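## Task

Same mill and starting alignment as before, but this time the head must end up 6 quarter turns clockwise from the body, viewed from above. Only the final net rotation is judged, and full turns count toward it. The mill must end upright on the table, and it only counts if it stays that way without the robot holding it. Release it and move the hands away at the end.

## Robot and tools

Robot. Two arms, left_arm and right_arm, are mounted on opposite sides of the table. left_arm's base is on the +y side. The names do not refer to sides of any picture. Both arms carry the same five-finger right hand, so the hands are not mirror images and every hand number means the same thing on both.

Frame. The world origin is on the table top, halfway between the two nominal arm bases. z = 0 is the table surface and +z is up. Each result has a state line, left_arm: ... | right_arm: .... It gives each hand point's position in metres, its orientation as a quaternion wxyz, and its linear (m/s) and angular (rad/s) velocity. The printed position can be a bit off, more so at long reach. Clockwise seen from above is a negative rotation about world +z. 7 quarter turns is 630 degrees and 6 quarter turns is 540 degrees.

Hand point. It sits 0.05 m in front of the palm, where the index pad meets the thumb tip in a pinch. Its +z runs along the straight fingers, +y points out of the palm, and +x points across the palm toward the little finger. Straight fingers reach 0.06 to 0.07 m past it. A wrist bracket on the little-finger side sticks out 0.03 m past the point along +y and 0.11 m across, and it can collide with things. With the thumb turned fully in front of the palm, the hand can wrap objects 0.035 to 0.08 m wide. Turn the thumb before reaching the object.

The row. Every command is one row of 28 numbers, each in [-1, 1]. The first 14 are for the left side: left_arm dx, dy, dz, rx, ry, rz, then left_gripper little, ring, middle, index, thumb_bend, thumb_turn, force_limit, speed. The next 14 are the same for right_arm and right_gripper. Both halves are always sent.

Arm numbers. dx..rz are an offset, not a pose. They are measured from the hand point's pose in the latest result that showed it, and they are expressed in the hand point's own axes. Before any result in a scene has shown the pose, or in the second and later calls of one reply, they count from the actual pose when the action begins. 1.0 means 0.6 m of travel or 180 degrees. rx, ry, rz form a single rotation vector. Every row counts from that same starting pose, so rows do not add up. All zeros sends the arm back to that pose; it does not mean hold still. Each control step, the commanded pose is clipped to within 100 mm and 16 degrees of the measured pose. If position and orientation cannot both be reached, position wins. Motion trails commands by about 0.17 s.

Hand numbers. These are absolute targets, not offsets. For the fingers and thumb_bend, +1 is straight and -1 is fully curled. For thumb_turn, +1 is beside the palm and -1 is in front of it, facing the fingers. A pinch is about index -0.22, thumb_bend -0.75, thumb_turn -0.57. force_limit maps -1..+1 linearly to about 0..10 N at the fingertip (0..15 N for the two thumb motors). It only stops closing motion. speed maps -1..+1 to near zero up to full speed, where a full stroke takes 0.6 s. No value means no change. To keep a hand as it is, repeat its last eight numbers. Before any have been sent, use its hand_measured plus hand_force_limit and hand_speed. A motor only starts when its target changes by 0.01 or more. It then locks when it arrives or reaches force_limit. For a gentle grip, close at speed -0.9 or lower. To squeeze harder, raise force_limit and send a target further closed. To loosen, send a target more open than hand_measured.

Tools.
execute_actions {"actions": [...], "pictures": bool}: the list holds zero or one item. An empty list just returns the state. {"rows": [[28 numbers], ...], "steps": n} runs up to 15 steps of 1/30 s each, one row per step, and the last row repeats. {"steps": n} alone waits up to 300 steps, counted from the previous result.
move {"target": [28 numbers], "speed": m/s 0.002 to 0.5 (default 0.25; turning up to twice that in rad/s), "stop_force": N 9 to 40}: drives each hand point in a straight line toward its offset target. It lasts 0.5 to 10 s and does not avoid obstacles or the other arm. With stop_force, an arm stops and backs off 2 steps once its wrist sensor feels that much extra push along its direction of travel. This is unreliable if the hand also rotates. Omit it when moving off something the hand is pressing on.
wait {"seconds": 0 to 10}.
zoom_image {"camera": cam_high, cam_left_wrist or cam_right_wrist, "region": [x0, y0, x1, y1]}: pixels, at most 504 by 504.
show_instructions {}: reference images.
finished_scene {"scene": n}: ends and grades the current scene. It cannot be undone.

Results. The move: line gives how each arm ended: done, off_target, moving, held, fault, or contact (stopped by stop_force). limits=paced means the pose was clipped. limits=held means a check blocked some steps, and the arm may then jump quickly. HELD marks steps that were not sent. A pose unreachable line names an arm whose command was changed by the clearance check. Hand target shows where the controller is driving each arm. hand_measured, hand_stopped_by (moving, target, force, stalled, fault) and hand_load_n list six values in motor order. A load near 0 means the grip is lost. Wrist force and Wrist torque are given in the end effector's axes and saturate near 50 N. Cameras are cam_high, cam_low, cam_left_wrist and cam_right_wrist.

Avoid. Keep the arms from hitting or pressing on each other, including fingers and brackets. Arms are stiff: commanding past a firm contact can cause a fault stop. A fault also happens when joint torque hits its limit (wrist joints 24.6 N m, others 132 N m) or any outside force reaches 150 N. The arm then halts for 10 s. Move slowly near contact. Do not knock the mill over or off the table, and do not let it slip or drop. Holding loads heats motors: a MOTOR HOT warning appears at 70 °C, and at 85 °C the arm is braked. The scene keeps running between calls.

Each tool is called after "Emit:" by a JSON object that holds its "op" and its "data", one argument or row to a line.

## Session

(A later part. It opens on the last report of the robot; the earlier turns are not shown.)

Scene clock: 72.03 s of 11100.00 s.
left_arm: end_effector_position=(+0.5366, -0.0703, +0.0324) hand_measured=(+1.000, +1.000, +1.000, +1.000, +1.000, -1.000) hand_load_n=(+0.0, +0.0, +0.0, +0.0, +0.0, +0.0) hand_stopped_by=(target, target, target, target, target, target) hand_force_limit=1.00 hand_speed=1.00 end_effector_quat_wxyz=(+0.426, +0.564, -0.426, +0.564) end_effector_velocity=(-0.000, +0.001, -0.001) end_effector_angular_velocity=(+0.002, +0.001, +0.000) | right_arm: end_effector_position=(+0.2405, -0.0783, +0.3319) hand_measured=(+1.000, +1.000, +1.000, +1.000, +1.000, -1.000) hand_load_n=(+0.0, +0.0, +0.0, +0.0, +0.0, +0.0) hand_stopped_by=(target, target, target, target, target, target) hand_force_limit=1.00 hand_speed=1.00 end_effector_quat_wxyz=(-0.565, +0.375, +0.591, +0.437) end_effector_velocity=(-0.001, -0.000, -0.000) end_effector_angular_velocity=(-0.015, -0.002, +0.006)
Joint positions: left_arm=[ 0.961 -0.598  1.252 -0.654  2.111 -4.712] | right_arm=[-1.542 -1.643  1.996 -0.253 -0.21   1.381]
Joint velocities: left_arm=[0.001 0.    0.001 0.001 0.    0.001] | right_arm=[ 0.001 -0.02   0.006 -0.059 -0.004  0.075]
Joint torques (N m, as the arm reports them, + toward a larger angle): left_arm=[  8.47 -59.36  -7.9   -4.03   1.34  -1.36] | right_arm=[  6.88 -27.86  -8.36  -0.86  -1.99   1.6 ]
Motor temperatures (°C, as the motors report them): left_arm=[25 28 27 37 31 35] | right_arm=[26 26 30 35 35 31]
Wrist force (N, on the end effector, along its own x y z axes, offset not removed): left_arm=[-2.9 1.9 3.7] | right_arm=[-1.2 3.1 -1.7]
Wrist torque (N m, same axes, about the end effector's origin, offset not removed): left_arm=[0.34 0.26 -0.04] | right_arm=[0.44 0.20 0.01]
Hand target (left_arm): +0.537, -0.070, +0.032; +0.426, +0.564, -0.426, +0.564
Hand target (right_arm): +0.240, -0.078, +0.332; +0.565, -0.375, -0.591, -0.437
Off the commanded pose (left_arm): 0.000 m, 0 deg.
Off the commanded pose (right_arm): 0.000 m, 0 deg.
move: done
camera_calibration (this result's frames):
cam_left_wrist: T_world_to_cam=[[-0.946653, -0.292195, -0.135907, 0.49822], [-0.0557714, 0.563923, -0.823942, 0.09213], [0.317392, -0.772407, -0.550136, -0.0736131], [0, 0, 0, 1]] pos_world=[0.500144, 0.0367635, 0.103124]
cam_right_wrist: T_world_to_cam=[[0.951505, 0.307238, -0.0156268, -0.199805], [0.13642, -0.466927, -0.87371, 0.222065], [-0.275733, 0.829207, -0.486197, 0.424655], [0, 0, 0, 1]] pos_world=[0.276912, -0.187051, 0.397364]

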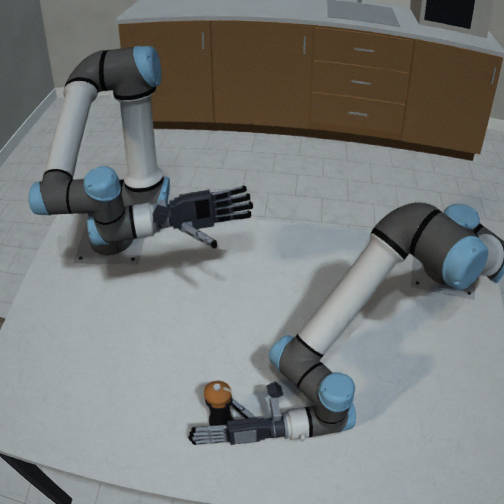

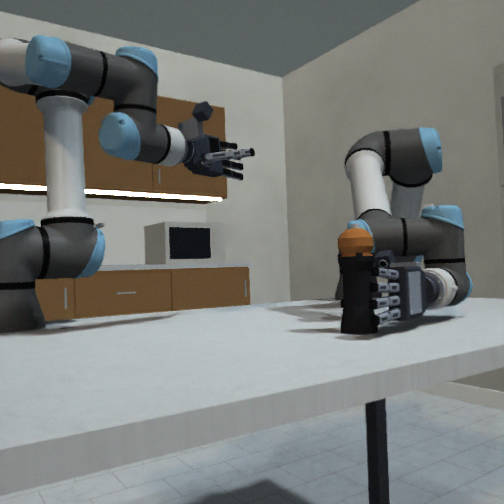

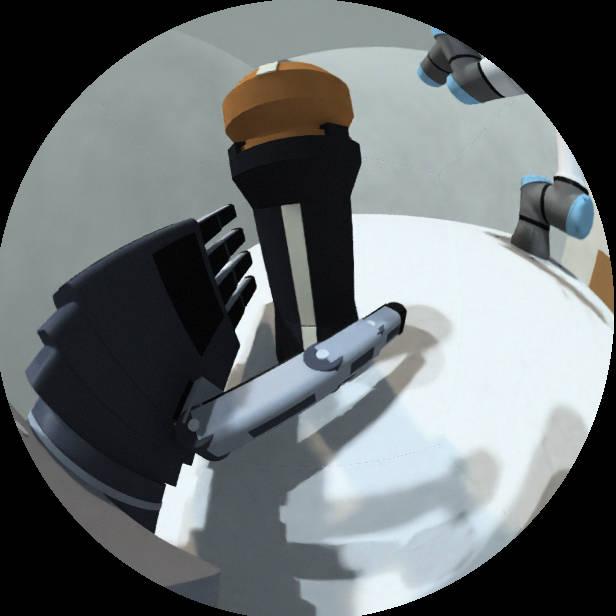

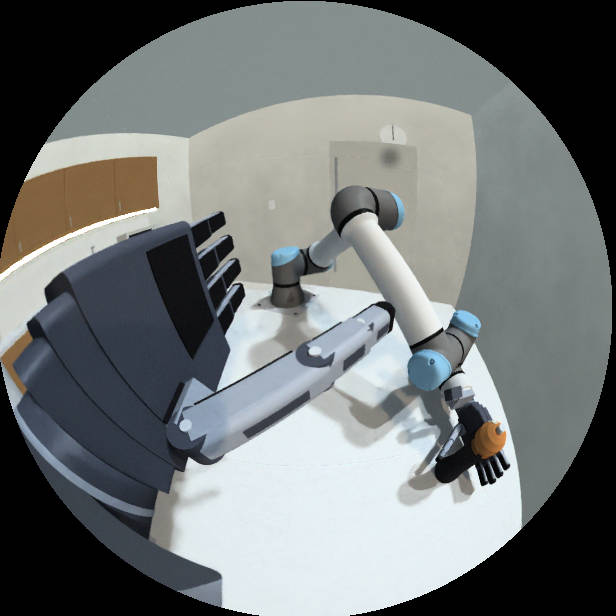

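Emit:
{"op": "move", "data": {
  "target": [0,0.032,0.055,0,0,0,1,1,1,1,1,-1,1,1,0,0,0,0,-0.004,0.027,1,1,1,1,1,-1,1,1],
  "speed": 0.03
}}

Emit:
{"op": "move", "data": {
  "target": [0,0,0,0,0,0,-0.97,-0.97,-0.97,-0.97,-0.97,-1,1,1,0,0,0,0,0,0,1,1,1,1,1,-1,1,1]
}}

Emit:
{"op": "move", "data": {
  "target": [0.02,0,0,0,0,0,-1,-1,-1,-1,-1,-1,1,1,0,0,0,0,0,0,1,1,1,1,1,-1,1,1],
  "speed": 0.02
}}

Scene clock: 80.17 s of 11100.00 s.
left_arm: end_effector_position=(+0.5273, -0.1071, +0.0324) hand_measured=(+1.000, +1.000, +1.000, +1.000, +1.000, -1.000) hand_load_n=(+0.0, +0.0, +0.0, +0.0, +0.0, +0.0) hand_stopped_by=(target, target, target, target, target, target) hand_force_limit=1.00 hand_speed=1.00 end_effector_quat_wxyz=(+0.426, +0.564, -0.426, +0.564) end_effector_velocity=(-0.000, -0.002, -0.000) end_effector_angular_velocity=(+0.000, -0.001, -0.000) | right_arm: end_effector_position=(+0.2404, -0.0783, +0.3319) hand_measured=(+1.000, +1.000, +1.000, +1.000, +1.000, -1.000) hand_load_n=(+0.0, +0.0, +0.0, +0.0, +0.0, +0.0) hand_stopped_by=(target, target, target, target, target, target) hand_force_limit=1.00 hand_speed=1.00 end_effector_quat_wxyz=(-0.579, +0.402, +0.578, +0.410) end_effector_velocity=(-0.000, -0.000, +0.000) end_effector_angular_velocity=(-0.003, +0.001, +0.001)
Joint positions: left_arm=[ 0.912 -0.572  1.198 -0.625  2.062 -4.712] | right_arm=[-1.539 -1.659  1.986 -0.286 -0.206  1.523]
Joint velocities: left_arm=[-0.002  0.002 -0.003  0.001 -0.002  0.001] | right_arm=[-0.    -0.003  0.    -0.008 -0.001  0.012]
Joint torques (N m, as the arm reports them, + toward a larger angle): left_arm=[ -9.59 -39.58 -29.6    1.34  -1.39  -2.7 ] | right_arm=[  7.56 -28.31 -28.57  -0.91   2.1    1.66]
Motor temperatures (°C, as the motors report them): left_arm=[25 28 27 37 31 35] | right_arm=[26 26 30 35 35 31]
Wrist force (N, on the end effector, along its own x y z axes, offset not removed): left_arm=[-3.1 1.7 -0.2] | right_arm=[-1.2 2.9 -0.1]
Wrist torque (N m, same axes, about the end effector's origin, offset not removed): left_arm=[0.41 0.60 -0.27] | right_arm=[0.28 0.17 -0.03]
Hand target (left_arm): +0.527, -0.107, +0.032; +0.426, +0.564, -0.426, +0.564
Hand target (right_arm): +0.240, -0.078, +0.332; +0.579, -0.403, -0.578, -0.410
Off the commanded pose (left_arm): 0.000 m, 0 deg.
Off the commanded pose (right_arm): 0.000 m, 0 deg.
After step 90, 3.40 s passed at rest.
move: done
camera_calibration (this result's frames):
cam_left_wrist: T_world_to_cam=[[-0.946654, -0.292198, -0.13589, 0.478598], [-0.055785, 0.563915, -0.823946, 0.112357], [0.317386, -0.772412, -0.550133, -0.099148], [0, 0, 0, 1]] pos_world=[0.490803, -0.0000968959, 0.103068]
cam_right_wrist: T_world_to_cam=[[0.946988, 0.305482, -0.0994741, -0.171024], [0.0713287, -0.501819, -0.862027, 0.231126], [-0.313252, 0.809233, -0.497006, 0.435706], [0, 0, 0, 1]] pos_world=[0.281957, -0.184359, 0.398773]

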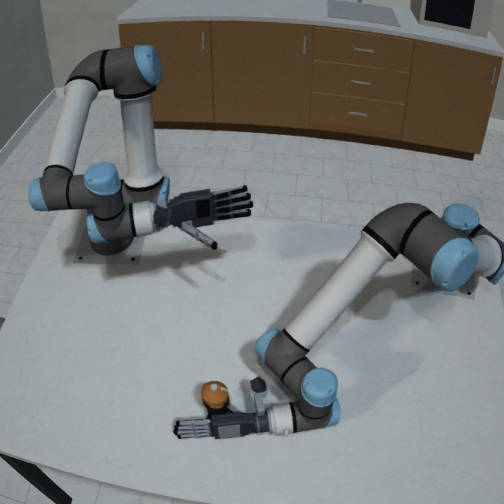

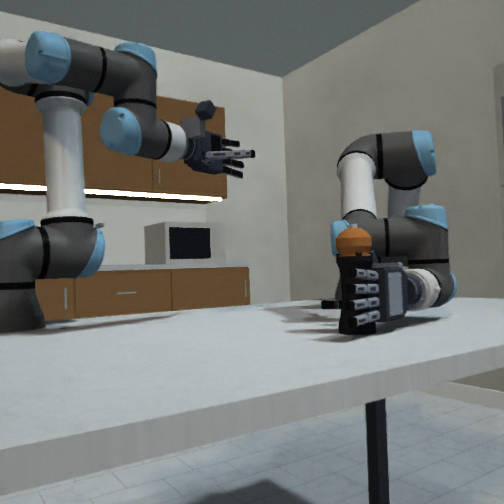

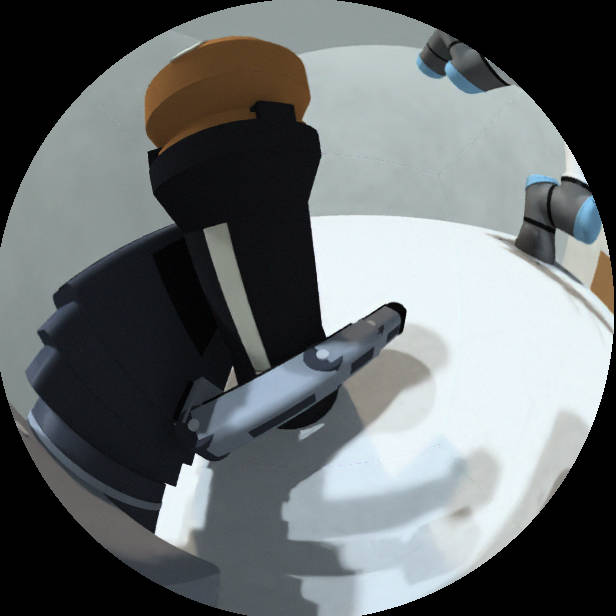

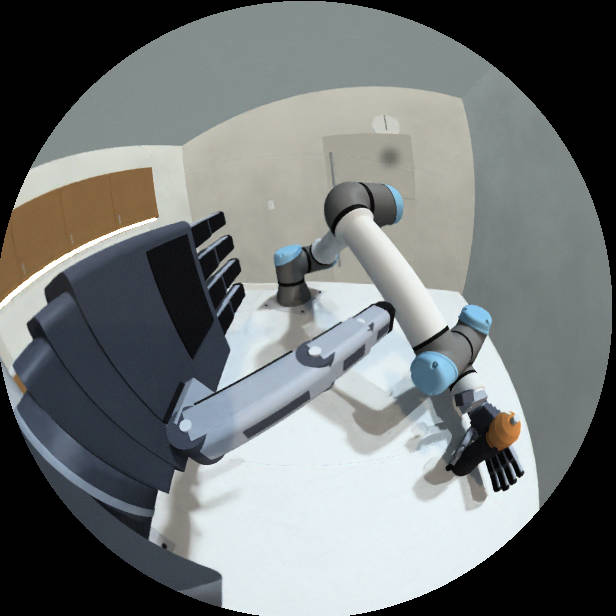

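Scene clock: 80.97 s of 11100.00 s.
left_arm: end_effector_position=(+0.5273, -0.1072, +0.0327) hand_measured=(-0.536, -0.516, -0.490, -0.380, +0.128, -1.000) hand_load_n=(+11.0, +14.5, +8.5, +5.5, +21.0, +0.0) hand_stopped_by=(force, force, force, force, force, target) hand_force_limit=1.00 hand_speed=1.00 end_effector_quat_wxyz=(+0.426, +0.564, -0.426, +0.564) end_effector_velocity=(+0.000, -0.001, +0.001) end_effector_angular_velocity=(-0.002, -0.002, +0.000) | right_arm: end_effector_position=(+0.2404, -0.0783, +0.3319) hand_measured=(+1.000, +1.000, +1.000, +1.000, +1.000, -1.000) hand_load_n=(+0.0, +0.0, +0.0, +0.0, +0.0, +0.0) hand_stopped_by=(target, target, target, target, target, target) hand_force_limit=1.00 hand_speed=1.00 end_effector_quat_wxyz=(-0.579, +0.402, +0.578, +0.410) end_effector_velocity=(+0.000, +0.000, -0.000) end_effector_angular_velocity=(-0.000, +0.001, -0.000)
Joint positions: left_arm=[ 0.912 -0.573  1.198 -0.626  2.062 -4.712] | right_arm=[-1.539 -1.659  1.986 -0.286 -0.206  1.523]
Joint velocities: left_arm=[-0.    -0.001 -0.001 -0.001 -0.     0.   ] | right_arm=[ 0.     0.001  0.    -0.     0.001  0.   ]
Joint torques (N m, as the arm reports them, + toward a larger angle): left_arm=[  2.66 -24.1    5.65   6.31   1.04  -0.28] | right_arm=[  5.32  -2.93 -27.72   1.94   1.82  -1.71]
Motor temperatures (°C, as the motors report them): left_arm=[25 28 27 37 31 35] | right_arm=[26 26 30 35 35 31]
Wrist force (N, on the end effector, along its own x y z axes, offset not removed): left_arm=[34.6 3.3 4.1] | right_arm=[-1.7 3.9 -0.8]
Wrist torque (N m, same axes, about the end effector's origin, offset not removed): left_arm=[0.55 -1.76 1.15] | right_arm=[0.50 0.30 -0.02]
Hand target (left_arm): +0.527, -0.107, +0.032; +0.426, +0.564, -0.426, +0.564
Hand target (right_arm): +0.240, -0.078, +0.332; +0.579, -0.402, -0.578, -0.410
Off the commanded pose (left_arm): 0.000 m, 0 deg.
Off the commanded pose (right_arm): 0.000 m, 0 deg.
move: done
camera_calibration (this result's frames):
cam_left_wrist: T_world_to_cam=[[-0.946617, -0.29222, -0.136098, 0.478626], [-0.0554498, 0.563507, -0.824248, 0.112494], [0.317554, -0.772701, -0.549629, -0.0992052], [0, 0, 0, 1]] pos_world=[0.490816, -0.000183023, 0.103337]
cam_right_wrist: T_world_to_cam=[[0.946994, 0.305482, -0.0994122, -0.171033], [0.0713824, -0.501812, -0.862026, 0.231133], [-0.31322, 0.809237, -0.497019, 0.435709], [0, 0, 0, 1]] pos_world=[0.281941, -0.184359, 0.398796]

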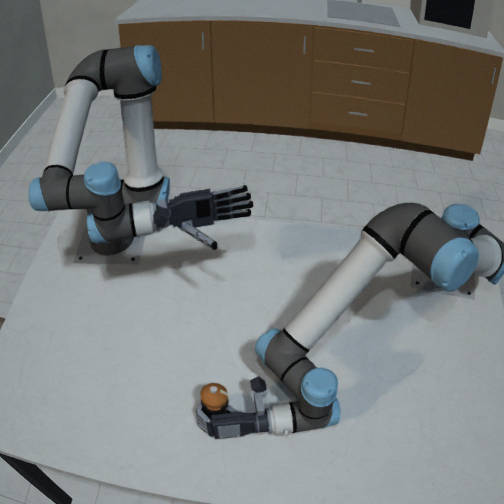

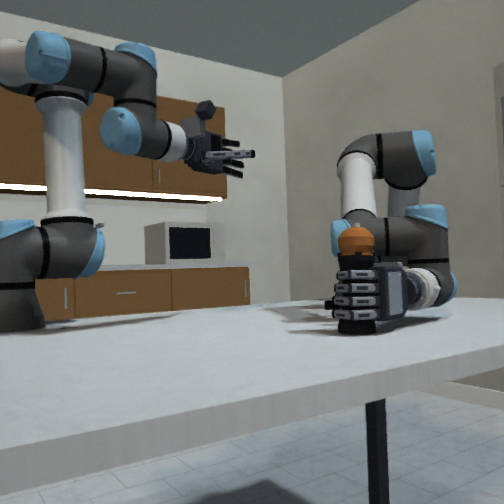

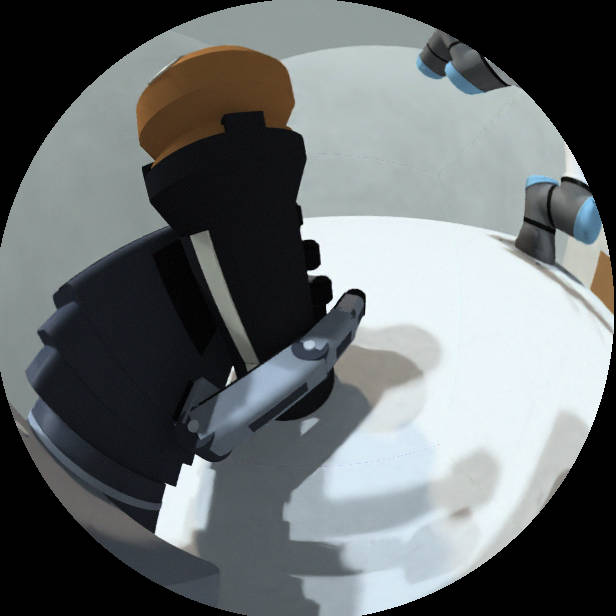

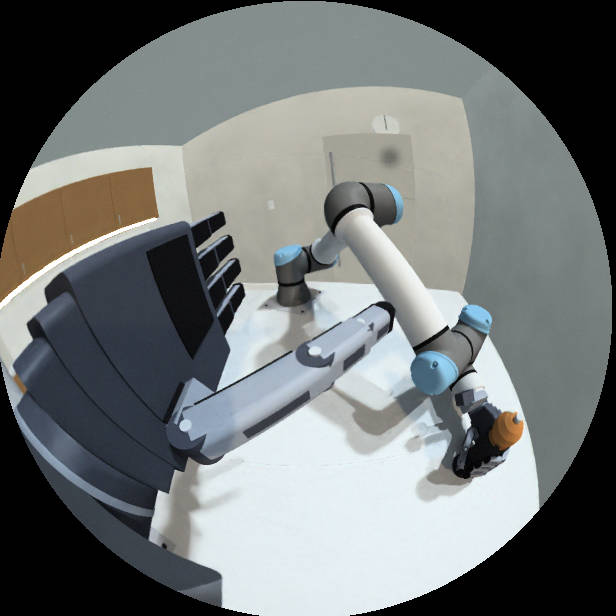

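Scene clock: 81.87 s of 11100.00 s.
left_arm: end_effector_position=(+0.5273, -0.1072, +0.0446) hand_measured=(-0.536, -0.516, -0.498, -0.402, +0.128, -1.000) hand_load_n=(+2.0, +7.5, +10.0, +16.0, +20.0, +5.5) hand_stopped_by=(force, force, force, force, force, target) hand_force_limit=1.00 hand_speed=1.00 end_effector_quat_wxyz=(+0.426, +0.564, -0.426, +0.564) end_effector_velocity=(+0.001, -0.000, +0.003) end_effector_angular_velocity=(-0.003, -0.001, +0.001) | right_arm: end_effector_position=(+0.2404, -0.0783, +0.3319) hand_measured=(+1.000, +1.000, +1.000, +1.000, +1.000, -1.000) hand_load_n=(+0.0, +0.0, +0.0, +0.0, +0.0, +0.0) hand_stopped_by=(target, target, target, target, target, target) hand_force_limit=1.00 hand_speed=1.00 end_effector_quat_wxyz=(-0.579, +0.402, +0.578, +0.410) end_effector_velocity=(+0.000, +0.000, -0.000) end_effector_angular_velocity=(+0.000, -0.000, -0.001)
Joint positions: left_arm=[ 0.912 -0.59   1.198 -0.608  2.062 -4.712] | right_arm=[-1.539 -1.659  1.986 -0.286 -0.206  1.523]
Joint velocities: left_arm=[ 0.    -0.004 -0.001  0.001 -0.    -0.002] | right_arm=[ 0.     0.     0.     0.001  0.001 -0.001]
Joint torques (N m, as the arm reports them, + toward a larger angle): left_arm=[ -2.13 -66.28 -32.76   0.6    0.04  -0.9 ] | right_arm=[  5.18 -10.42 -28.37   2.05   1.72  -1.73]
Motor temperatures (°C, as the motors report them): left_arm=[25 28 27 37 31 35] | right_arm=[26 26 30 35 35 31]
Wrist force (N, on the end effector, along its own x y z axes, offset not removed): left_arm=[-7.8 1.9 2.8] | right_arm=[-0.5 1.3 0.6]
Wrist torque (N m, same axes, about the end effector's origin, offset not removed): left_arm=[0.20 0.39 -0.17] | right_arm=[0.06 0.08 0.03]
Hand target (left_arm): +0.527, -0.107, +0.045; +0.426, +0.564, -0.426, +0.564
Hand target (right_arm): +0.240, -0.078, +0.332; +0.579, -0.402, -0.578, -0.410
Off the commanded pose (left_arm): 0.000 m, 0 deg.
Off the commanded pose (right_arm): 0.000 m, 0 deg.
move: done
camera_calibration (this result's frames):
cam_left_wrist: T_world_to_cam=[[-0.94662, -0.292218, -0.136088, 0.480235], [-0.0554623, 0.56352, -0.824239, 0.122275], [0.317546, -0.772693, -0.549646, -0.0926674], [0, 0, 0, 1]] pos_world=[0.490807, -0.000174335, 0.115203]
cam_right_wrist: T_world_to_cam=[[0.946992, 0.305482, -0.0994295, -0.17103], [0.0713673, -0.501814, -0.862026, 0.231132], [-0.313228, 0.809236, -0.497016, 0.435707], [0, 0, 0, 1]] pos_world=[0.281945, -0.184359, 0.39879]

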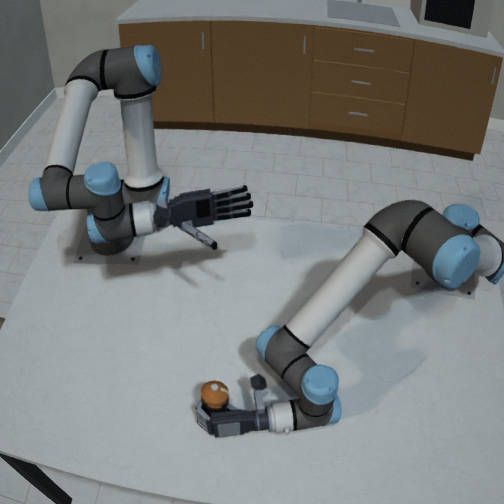

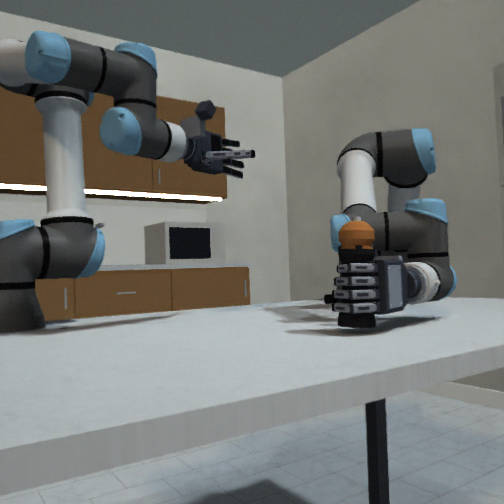

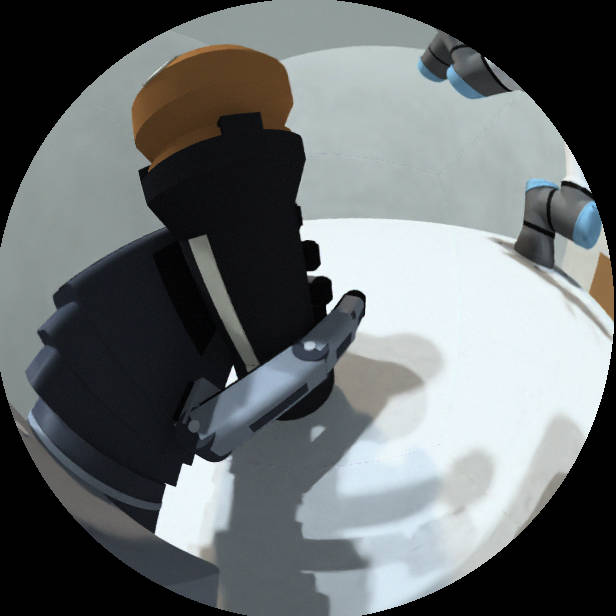

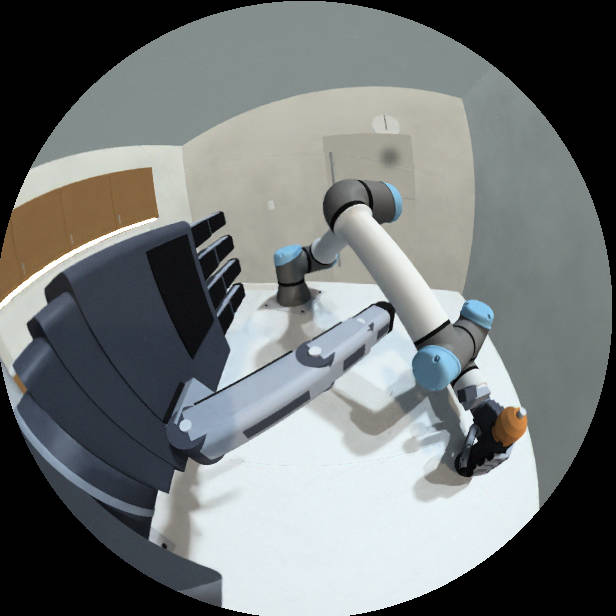

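Emit:
{"op": "move", "data": {
  "target": [0,0.519,-0.0565,0,0,0,-1,-1,-1,-1,-1,-1,1,1,0,-0.007,-0.007,0,0,0,1,1,1,1,1,-1,1,1],
  "speed": 0.12
}}

Emit:
{"op": "move", "data": {
  "target": [-0.03,0,0,0,0,0,-1,-1,-1,-1,-1,-1,1,1,0,0,0,0,0,0,1,1,1,1,1,-1,1,1],
  "speed": 0.005,
  "stop_force": 12
}}

Emit:
{"op": "move", "data": {
  "target": [0,0,0,0,0,0,-1,-1,-1,-1,-1,-1,1,1,-0.2,0,0,0,0,0,1,1,1,1,1,-1,1,1],
  "speed": 0.1
}}

Scene clock: 91.47 s of 11100.00 s.
left_arm: end_effector_position=(+0.2188, -0.1601, +0.0441) hand_measured=(-0.536, -0.516, -0.498, -0.402, +0.128, -1.000) hand_load_n=(+2.0, +7.5, +10.0, +16.0, +20.0, +5.5) hand_stopped_by=(force, force, force, force, force, target) hand_force_limit=1.00 hand_speed=1.00 end_effector_quat_wxyz=(+0.426, +0.564, -0.426, +0.564) end_effector_velocity=(-0.001, +0.001, -0.003) end_effector_angular_velocity=(+0.002, +0.000, +0.002) | right_arm: end_effector_position=(+0.2379, -0.0837, +0.3318) hand_measured=(+1.000, +1.000, +1.000, +1.000, +1.000, -1.000) hand_load_n=(+0.0, +0.0, +0.0, +0.0, +0.0, +0.0) hand_stopped_by=(target, target, target, target, target, target) hand_force_limit=1.00 hand_speed=1.00 end_effector_quat_wxyz=(-0.579, +0.402, +0.578, +0.410) end_effector_velocity=(-0.001, -0.000, +0.000) end_effector_angular_velocity=(+0.000, -0.000, +0.002)
Joint positions: left_arm=[ 0.404 -0.89   1.837 -0.947  1.554 -4.712] | right_arm=[-1.555 -1.673  1.999 -0.288 -0.221  1.525]
Joint velocities: left_arm=[-0.002  0.003  0.003 -0.003 -0.004  0.   ] | right_arm=[ 0.    -0.001 -0.     0.001 -0.002 -0.   ]
Joint torques (N m, as the arm reports them, + toward a larger angle): left_arm=[ -9.3  -51.4   -6.49  -5.86  -1.29  -1.51] | right_arm=[ -7.43 -27.45  -8.09  -0.91  -2.1    1.63]
Motor temperatures (°C, as the motors report them): left_arm=[25 28 27 37 31 35] | right_arm=[26 26 30 35 35 31]
Wrist force (N, on the end effector, along its own x y z axes, offset not removed): left_arm=[-9.9 -0.8 1.4] | right_arm=[-1.4 3.5 -1.4]
Wrist torque (N m, same axes, about the end effector's origin, offset not removed): left_arm=[-0.02 0.75 -0.34] | right_arm=[0.45 0.19 0.07]
Hand target (left_arm): +0.219, -0.160, +0.044; +0.426, +0.564, -0.426, +0.564
Hand target (right_arm): +0.238, -0.084, +0.332; +0.579, -0.402, -0.578, -0.410
Off the commanded pose (left_arm): 0.001 m, 0 deg.
Off the commanded pose (right_arm): 0.000 m, 0 deg.
After step 90, 3.53 s passed at rest.
move: done
camera_calibration (this result's frames):
cam_left_wrist: T_world_to_cam=[[-0.946639, -0.292193, -0.136009, 0.17269], [-0.0555121, 0.563512, -0.824241, 0.13454], [0.31748, -0.772708, -0.549663, -0.0357854], [0, 0, 0, 1]] pos_world=[0.182305, -0.0530077, 0.114711]
cam_right_wrist: T_world_to_cam=[[0.946993, 0.305481, -0.0994307, -0.167006], [0.0713669, -0.501817, -0.862024, 0.228552], [-0.313228, 0.809235, -0.497018, 0.439237], [0, 0, 0, 1]] pos_world=[0.279424, -0.189737, 0.398721]

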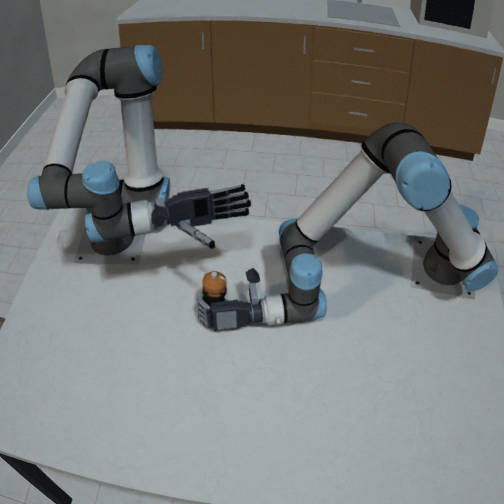

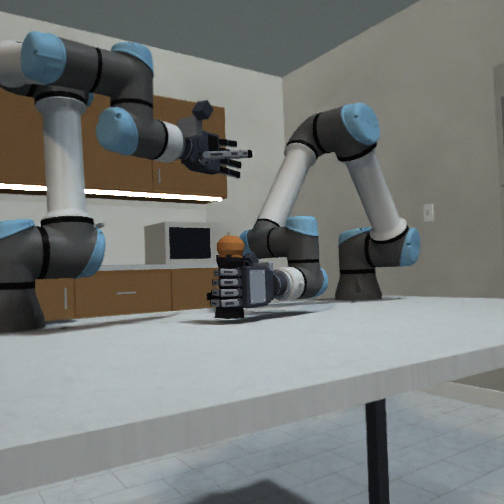

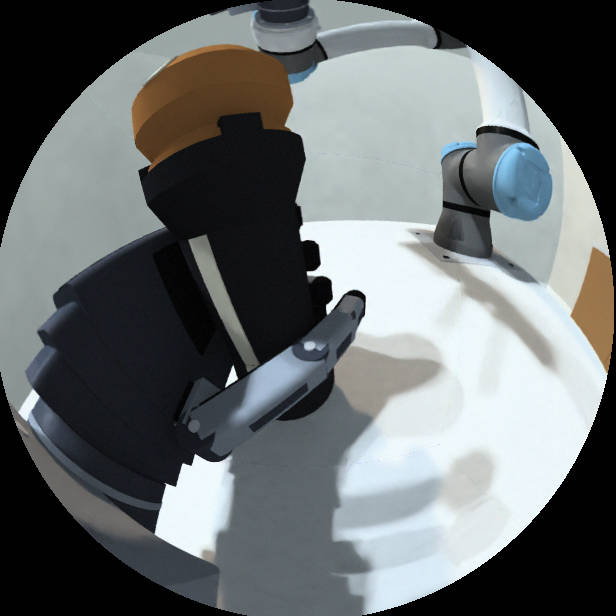

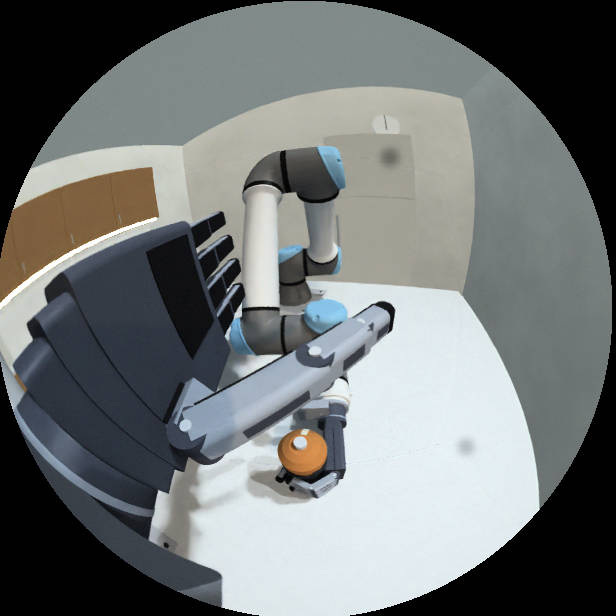

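Scene clock: 93.90 s of 11100.00 s.
left_arm: end_effector_position=(+0.2188, -0.1601, +0.0338) hand_measured=(-0.536, -0.516, -0.498, -0.402, +0.128, -1.000) hand_load_n=(+4.5, +9.0, +10.0, +14.5, +20.5, +3.0) hand_stopped_by=(force, force, force, force, force, target) hand_force_limit=1.00 hand_speed=1.00 end_effector_quat_wxyz=(+0.426, +0.564, -0.426, +0.564) end_effector_velocity=(-0.000, +0.000, +0.000) end_effector_angular_velocity=(+0.003, +0.001, -0.000) | right_arm: end_effector_position=(+0.2379, -0.0837, +0.3318) hand_measured=(+1.000, +1.000, +1.000, +1.000, +1.000, -1.000) hand_load_n=(+0.0, +0.0, +0.0, +0.0, +0.0, +0.0) hand_stopped_by=(target, target, target, target, target, target) hand_force_limit=1.00 hand_speed=1.00 end_effector_quat_wxyz=(-0.579, +0.402, +0.578, +0.410) end_effector_velocity=(+0.000, -0.000, +0.000) end_effector_angular_velocity=(+0.000, -0.002, -0.001)
Joint positions: left_arm=[ 0.404 -0.87   1.837 -0.968  1.554 -4.712] | right_arm=[-1.555 -1.673  1.999 -0.288 -0.221  1.525]
Joint velocities: left_arm=[-0.    -0.002  0.     0.006 -0.     0.   ] | right_arm=[-0.    -0.001 -0.    -0.     0.001 -0.001]
Joint torques (N m, as the arm reports them, + toward a larger angle): left_arm=[  7.92 -42.23  -3.88   3.45   1.16  -1.07] | right_arm=[ -6.77 -25.12  -9.26  -0.6   -1.6    1.38]
Motor temperatures (°C, as the motors report them): left_arm=[25 28 27 37 31 35] | right_arm=[26 26 30 35 35 31]
Wrist force (N, on the end effector, along its own x y z axes, offset not removed): left_arm=[8.4 -0.1 3.8] | right_arm=[-1.9 2.1 -0.7]
Wrist torque (N m, same axes, about the end effector's origin, offset not removed): left_arm=[-0.16 -0.61 0.17] | right_arm=[0.23 0.28 -0.12]
Hand target (left_arm): +0.219, -0.160, +0.034; +0.426, +0.564, -0.426, +0.564
Hand target (right_arm): +0.238, -0.084, +0.332; +0.579, -0.402, -0.578, -0.410
Off the commanded pose (left_arm): 0.008 m, 0 deg.
Off the commanded pose (right_arm): 0.000 m, 0 deg.
move: contact (left_arm)
camera_calibration (this result's frames):
cam_left_wrist: T_world_to_cam=[[-0.946628, -0.292233, -0.135995, 0.171306], [-0.0554295, 0.56322, -0.824446, 0.126072], [0.317525, -0.772905, -0.549359, -0.0415019], [0, 0, 0, 1]] pos_world=[0.182329, -0.0530219, 0.104436]
cam_right_wrist: T_world_to_cam=[[0.946992, 0.305481, -0.0994307, -0.167006], [0.0713672, -0.501817, -0.862024, 0.228552], [-0.313229, 0.809234, -0.497019, 0.439237], [0, 0, 0, 1]] pos_world=[0.279424, -0.189738, 0.398721]

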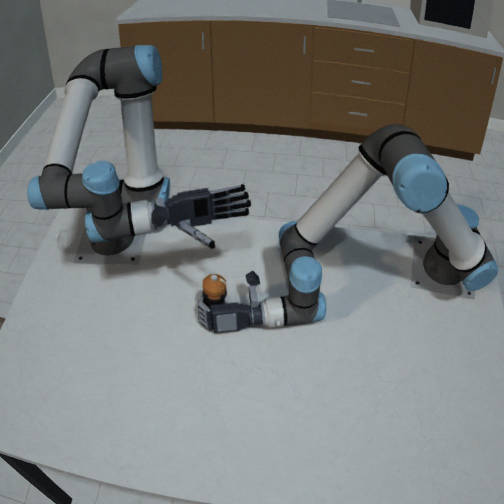

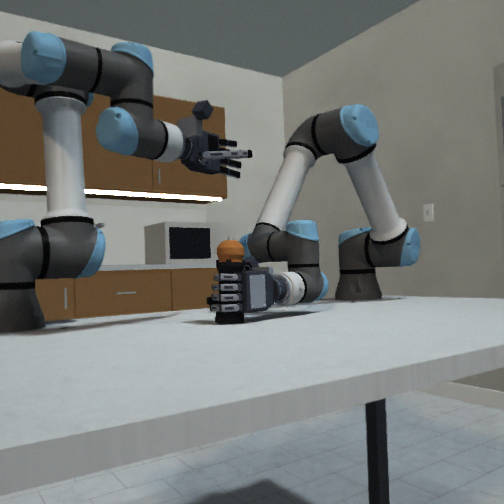

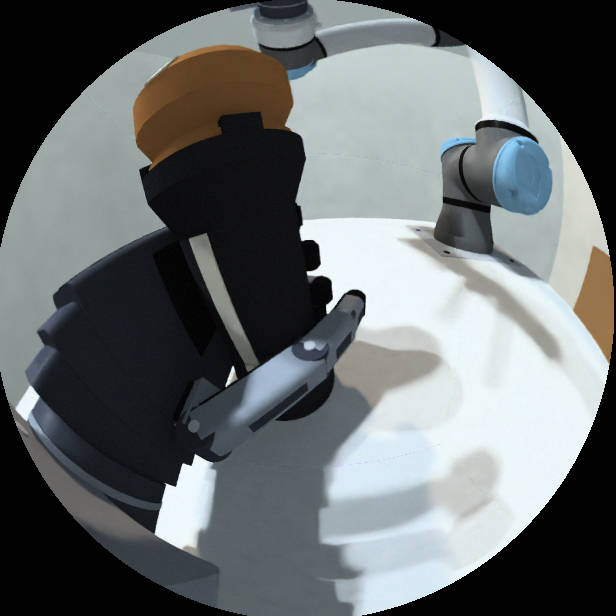

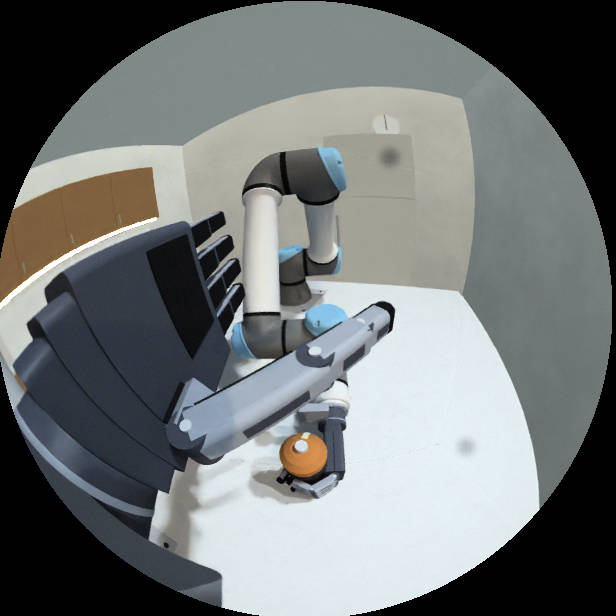

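Scene clock: 95.57 s of 11100.00 s.
left_arm: end_effector_position=(+0.2188, -0.1601, +0.0339) hand_measured=(-0.536, -0.516, -0.498, -0.402, +0.128, -1.000) hand_load_n=(+4.5, +9.0, +10.0, +14.5, +20.5, +3.0) hand_stopped_by=(force, force, force, force, force, target) hand_force_limit=1.00 hand_speed=1.00 end_effector_quat_wxyz=(+0.426, +0.564, -0.426, +0.564) end_effector_velocity=(+0.000, +0.000, +0.000) end_effector_angular_velocity=(+0.000, +0.000, +0.000) | right_arm: end_effector_position=(+0.2386, -0.0824, +0.2119) hand_measured=(+1.000, +1.000, +1.000, +1.000, +1.000, -1.000) hand_load_n=(+0.0, +0.0, +0.0, +0.0, +0.0, +0.0) hand_stopped_by=(target, target, target, target, target, target) hand_force_limit=1.00 hand_speed=1.00 end_effector_quat_wxyz=(-0.579, +0.402, +0.578, +0.411) end_effector_velocity=(+0.001, +0.000, -0.002) end_effector_angular_velocity=(-0.002, -0.001, -0.001)
Joint positions: left_arm=[ 0.404 -0.87   1.837 -0.968  1.554 -4.712] | right_arm=[-1.551 -1.511  2.193 -0.641 -0.217  1.524]
Joint velocities: left_arm=[ 0.    -0.001  0.001  0.001  0.    -0.   ] | right_arm=[ 0.001  0.     0.003 -0.015  0.002  0.011]
Joint torques (N m, as the arm reports them, + toward a larger angle): left_arm=[  8.67 -21.54  -3.51  -2.33   1.27  -1.06] | right_arm=[ 6.55 -9.21 -4.15 -0.94  2.09  1.57]
Motor temperatures (°C, as the motors report them): left_arm=[25 28 27 37 31 35] | right_arm=[26 26 30 35 35 31]
Wrist force (N, on the end effector, along its own x y z axes, offset not removed): left_arm=[6.1 -0.1 5.2] | right_arm=[-1.9 3.1 -0.8]
Wrist torque (N m, same axes, about the end effector's origin, offset not removed): left_arm=[-0.19 -0.17 0.09] | right_arm=[0.36 0.29 -0.06]
Hand target (left_arm): +0.219, -0.160, +0.034; +0.426, +0.564, -0.426, +0.564
Hand target (right_arm): +0.239, -0.082, +0.212; +0.579, -0.402, -0.578, -0.410
Off the commanded pose (left_arm): 0.000 m, 0 deg.
Off the commanded pose (right_arm): 0.000 m, 0 deg.
move: done
camera_calibration (this result's frames):
cam_left_wrist: T_world_to_cam=[[-0.946628, -0.292236, -0.135994, 0.171306], [-0.0554253, 0.563204, -0.824457, 0.126077], [0.317528, -0.772916, -0.549342, -0.0415022], [0, 0, 0, 1]] pos_world=[0.182329, -0.053023, 0.104443]
cam_right_wrist: T_world_to_cam=[[0.946987, 0.305495, -0.0994374, -0.179927], [0.0712873, -0.501607, -0.862153, 0.125818], [-0.313262, 0.80936, -0.496794, 0.378747], [0, 0, 0, 1]] pos_world=[0.280066, -0.188465, 0.278742]

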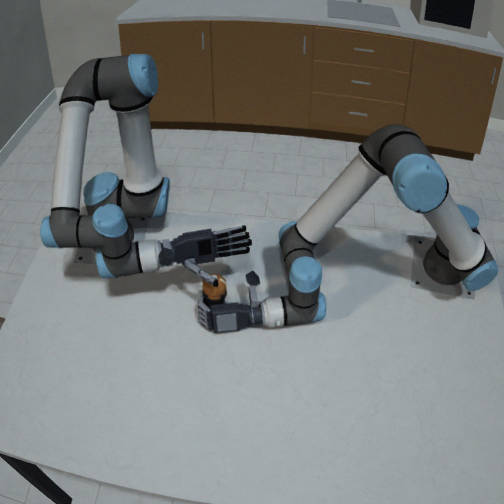

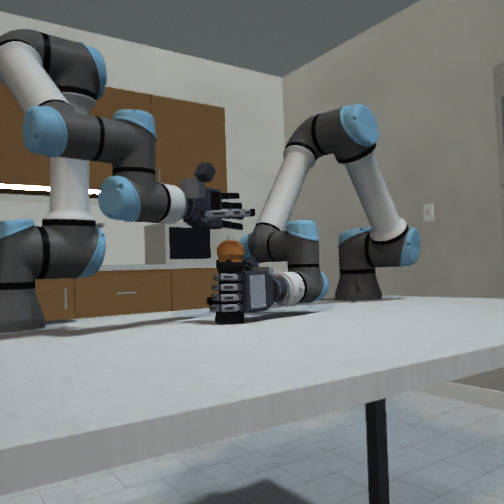

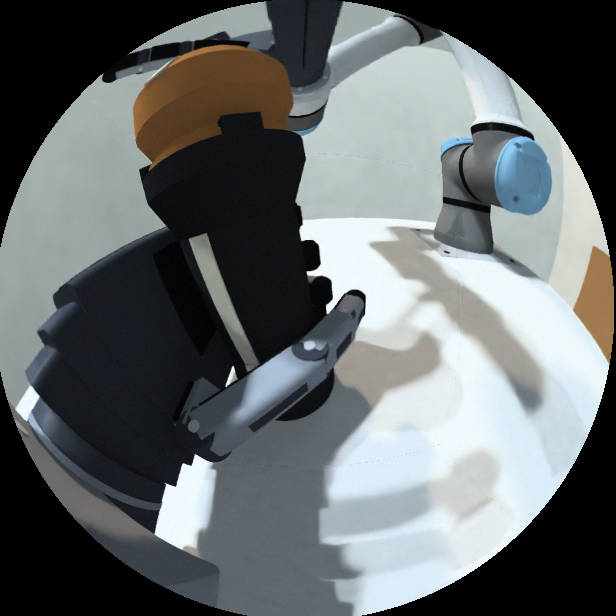

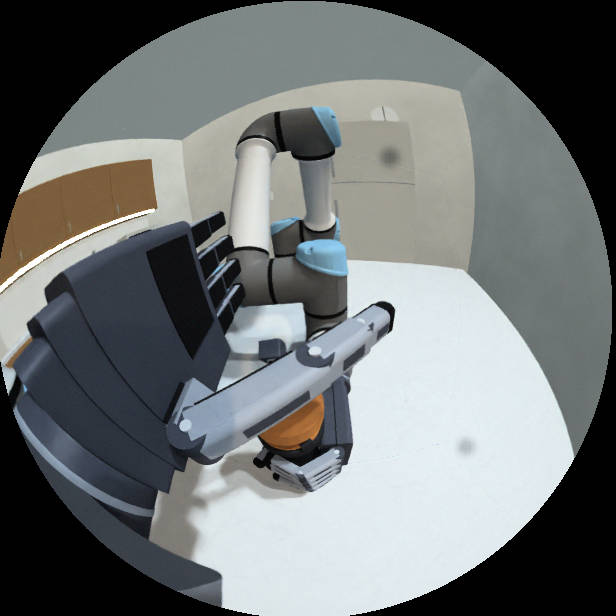

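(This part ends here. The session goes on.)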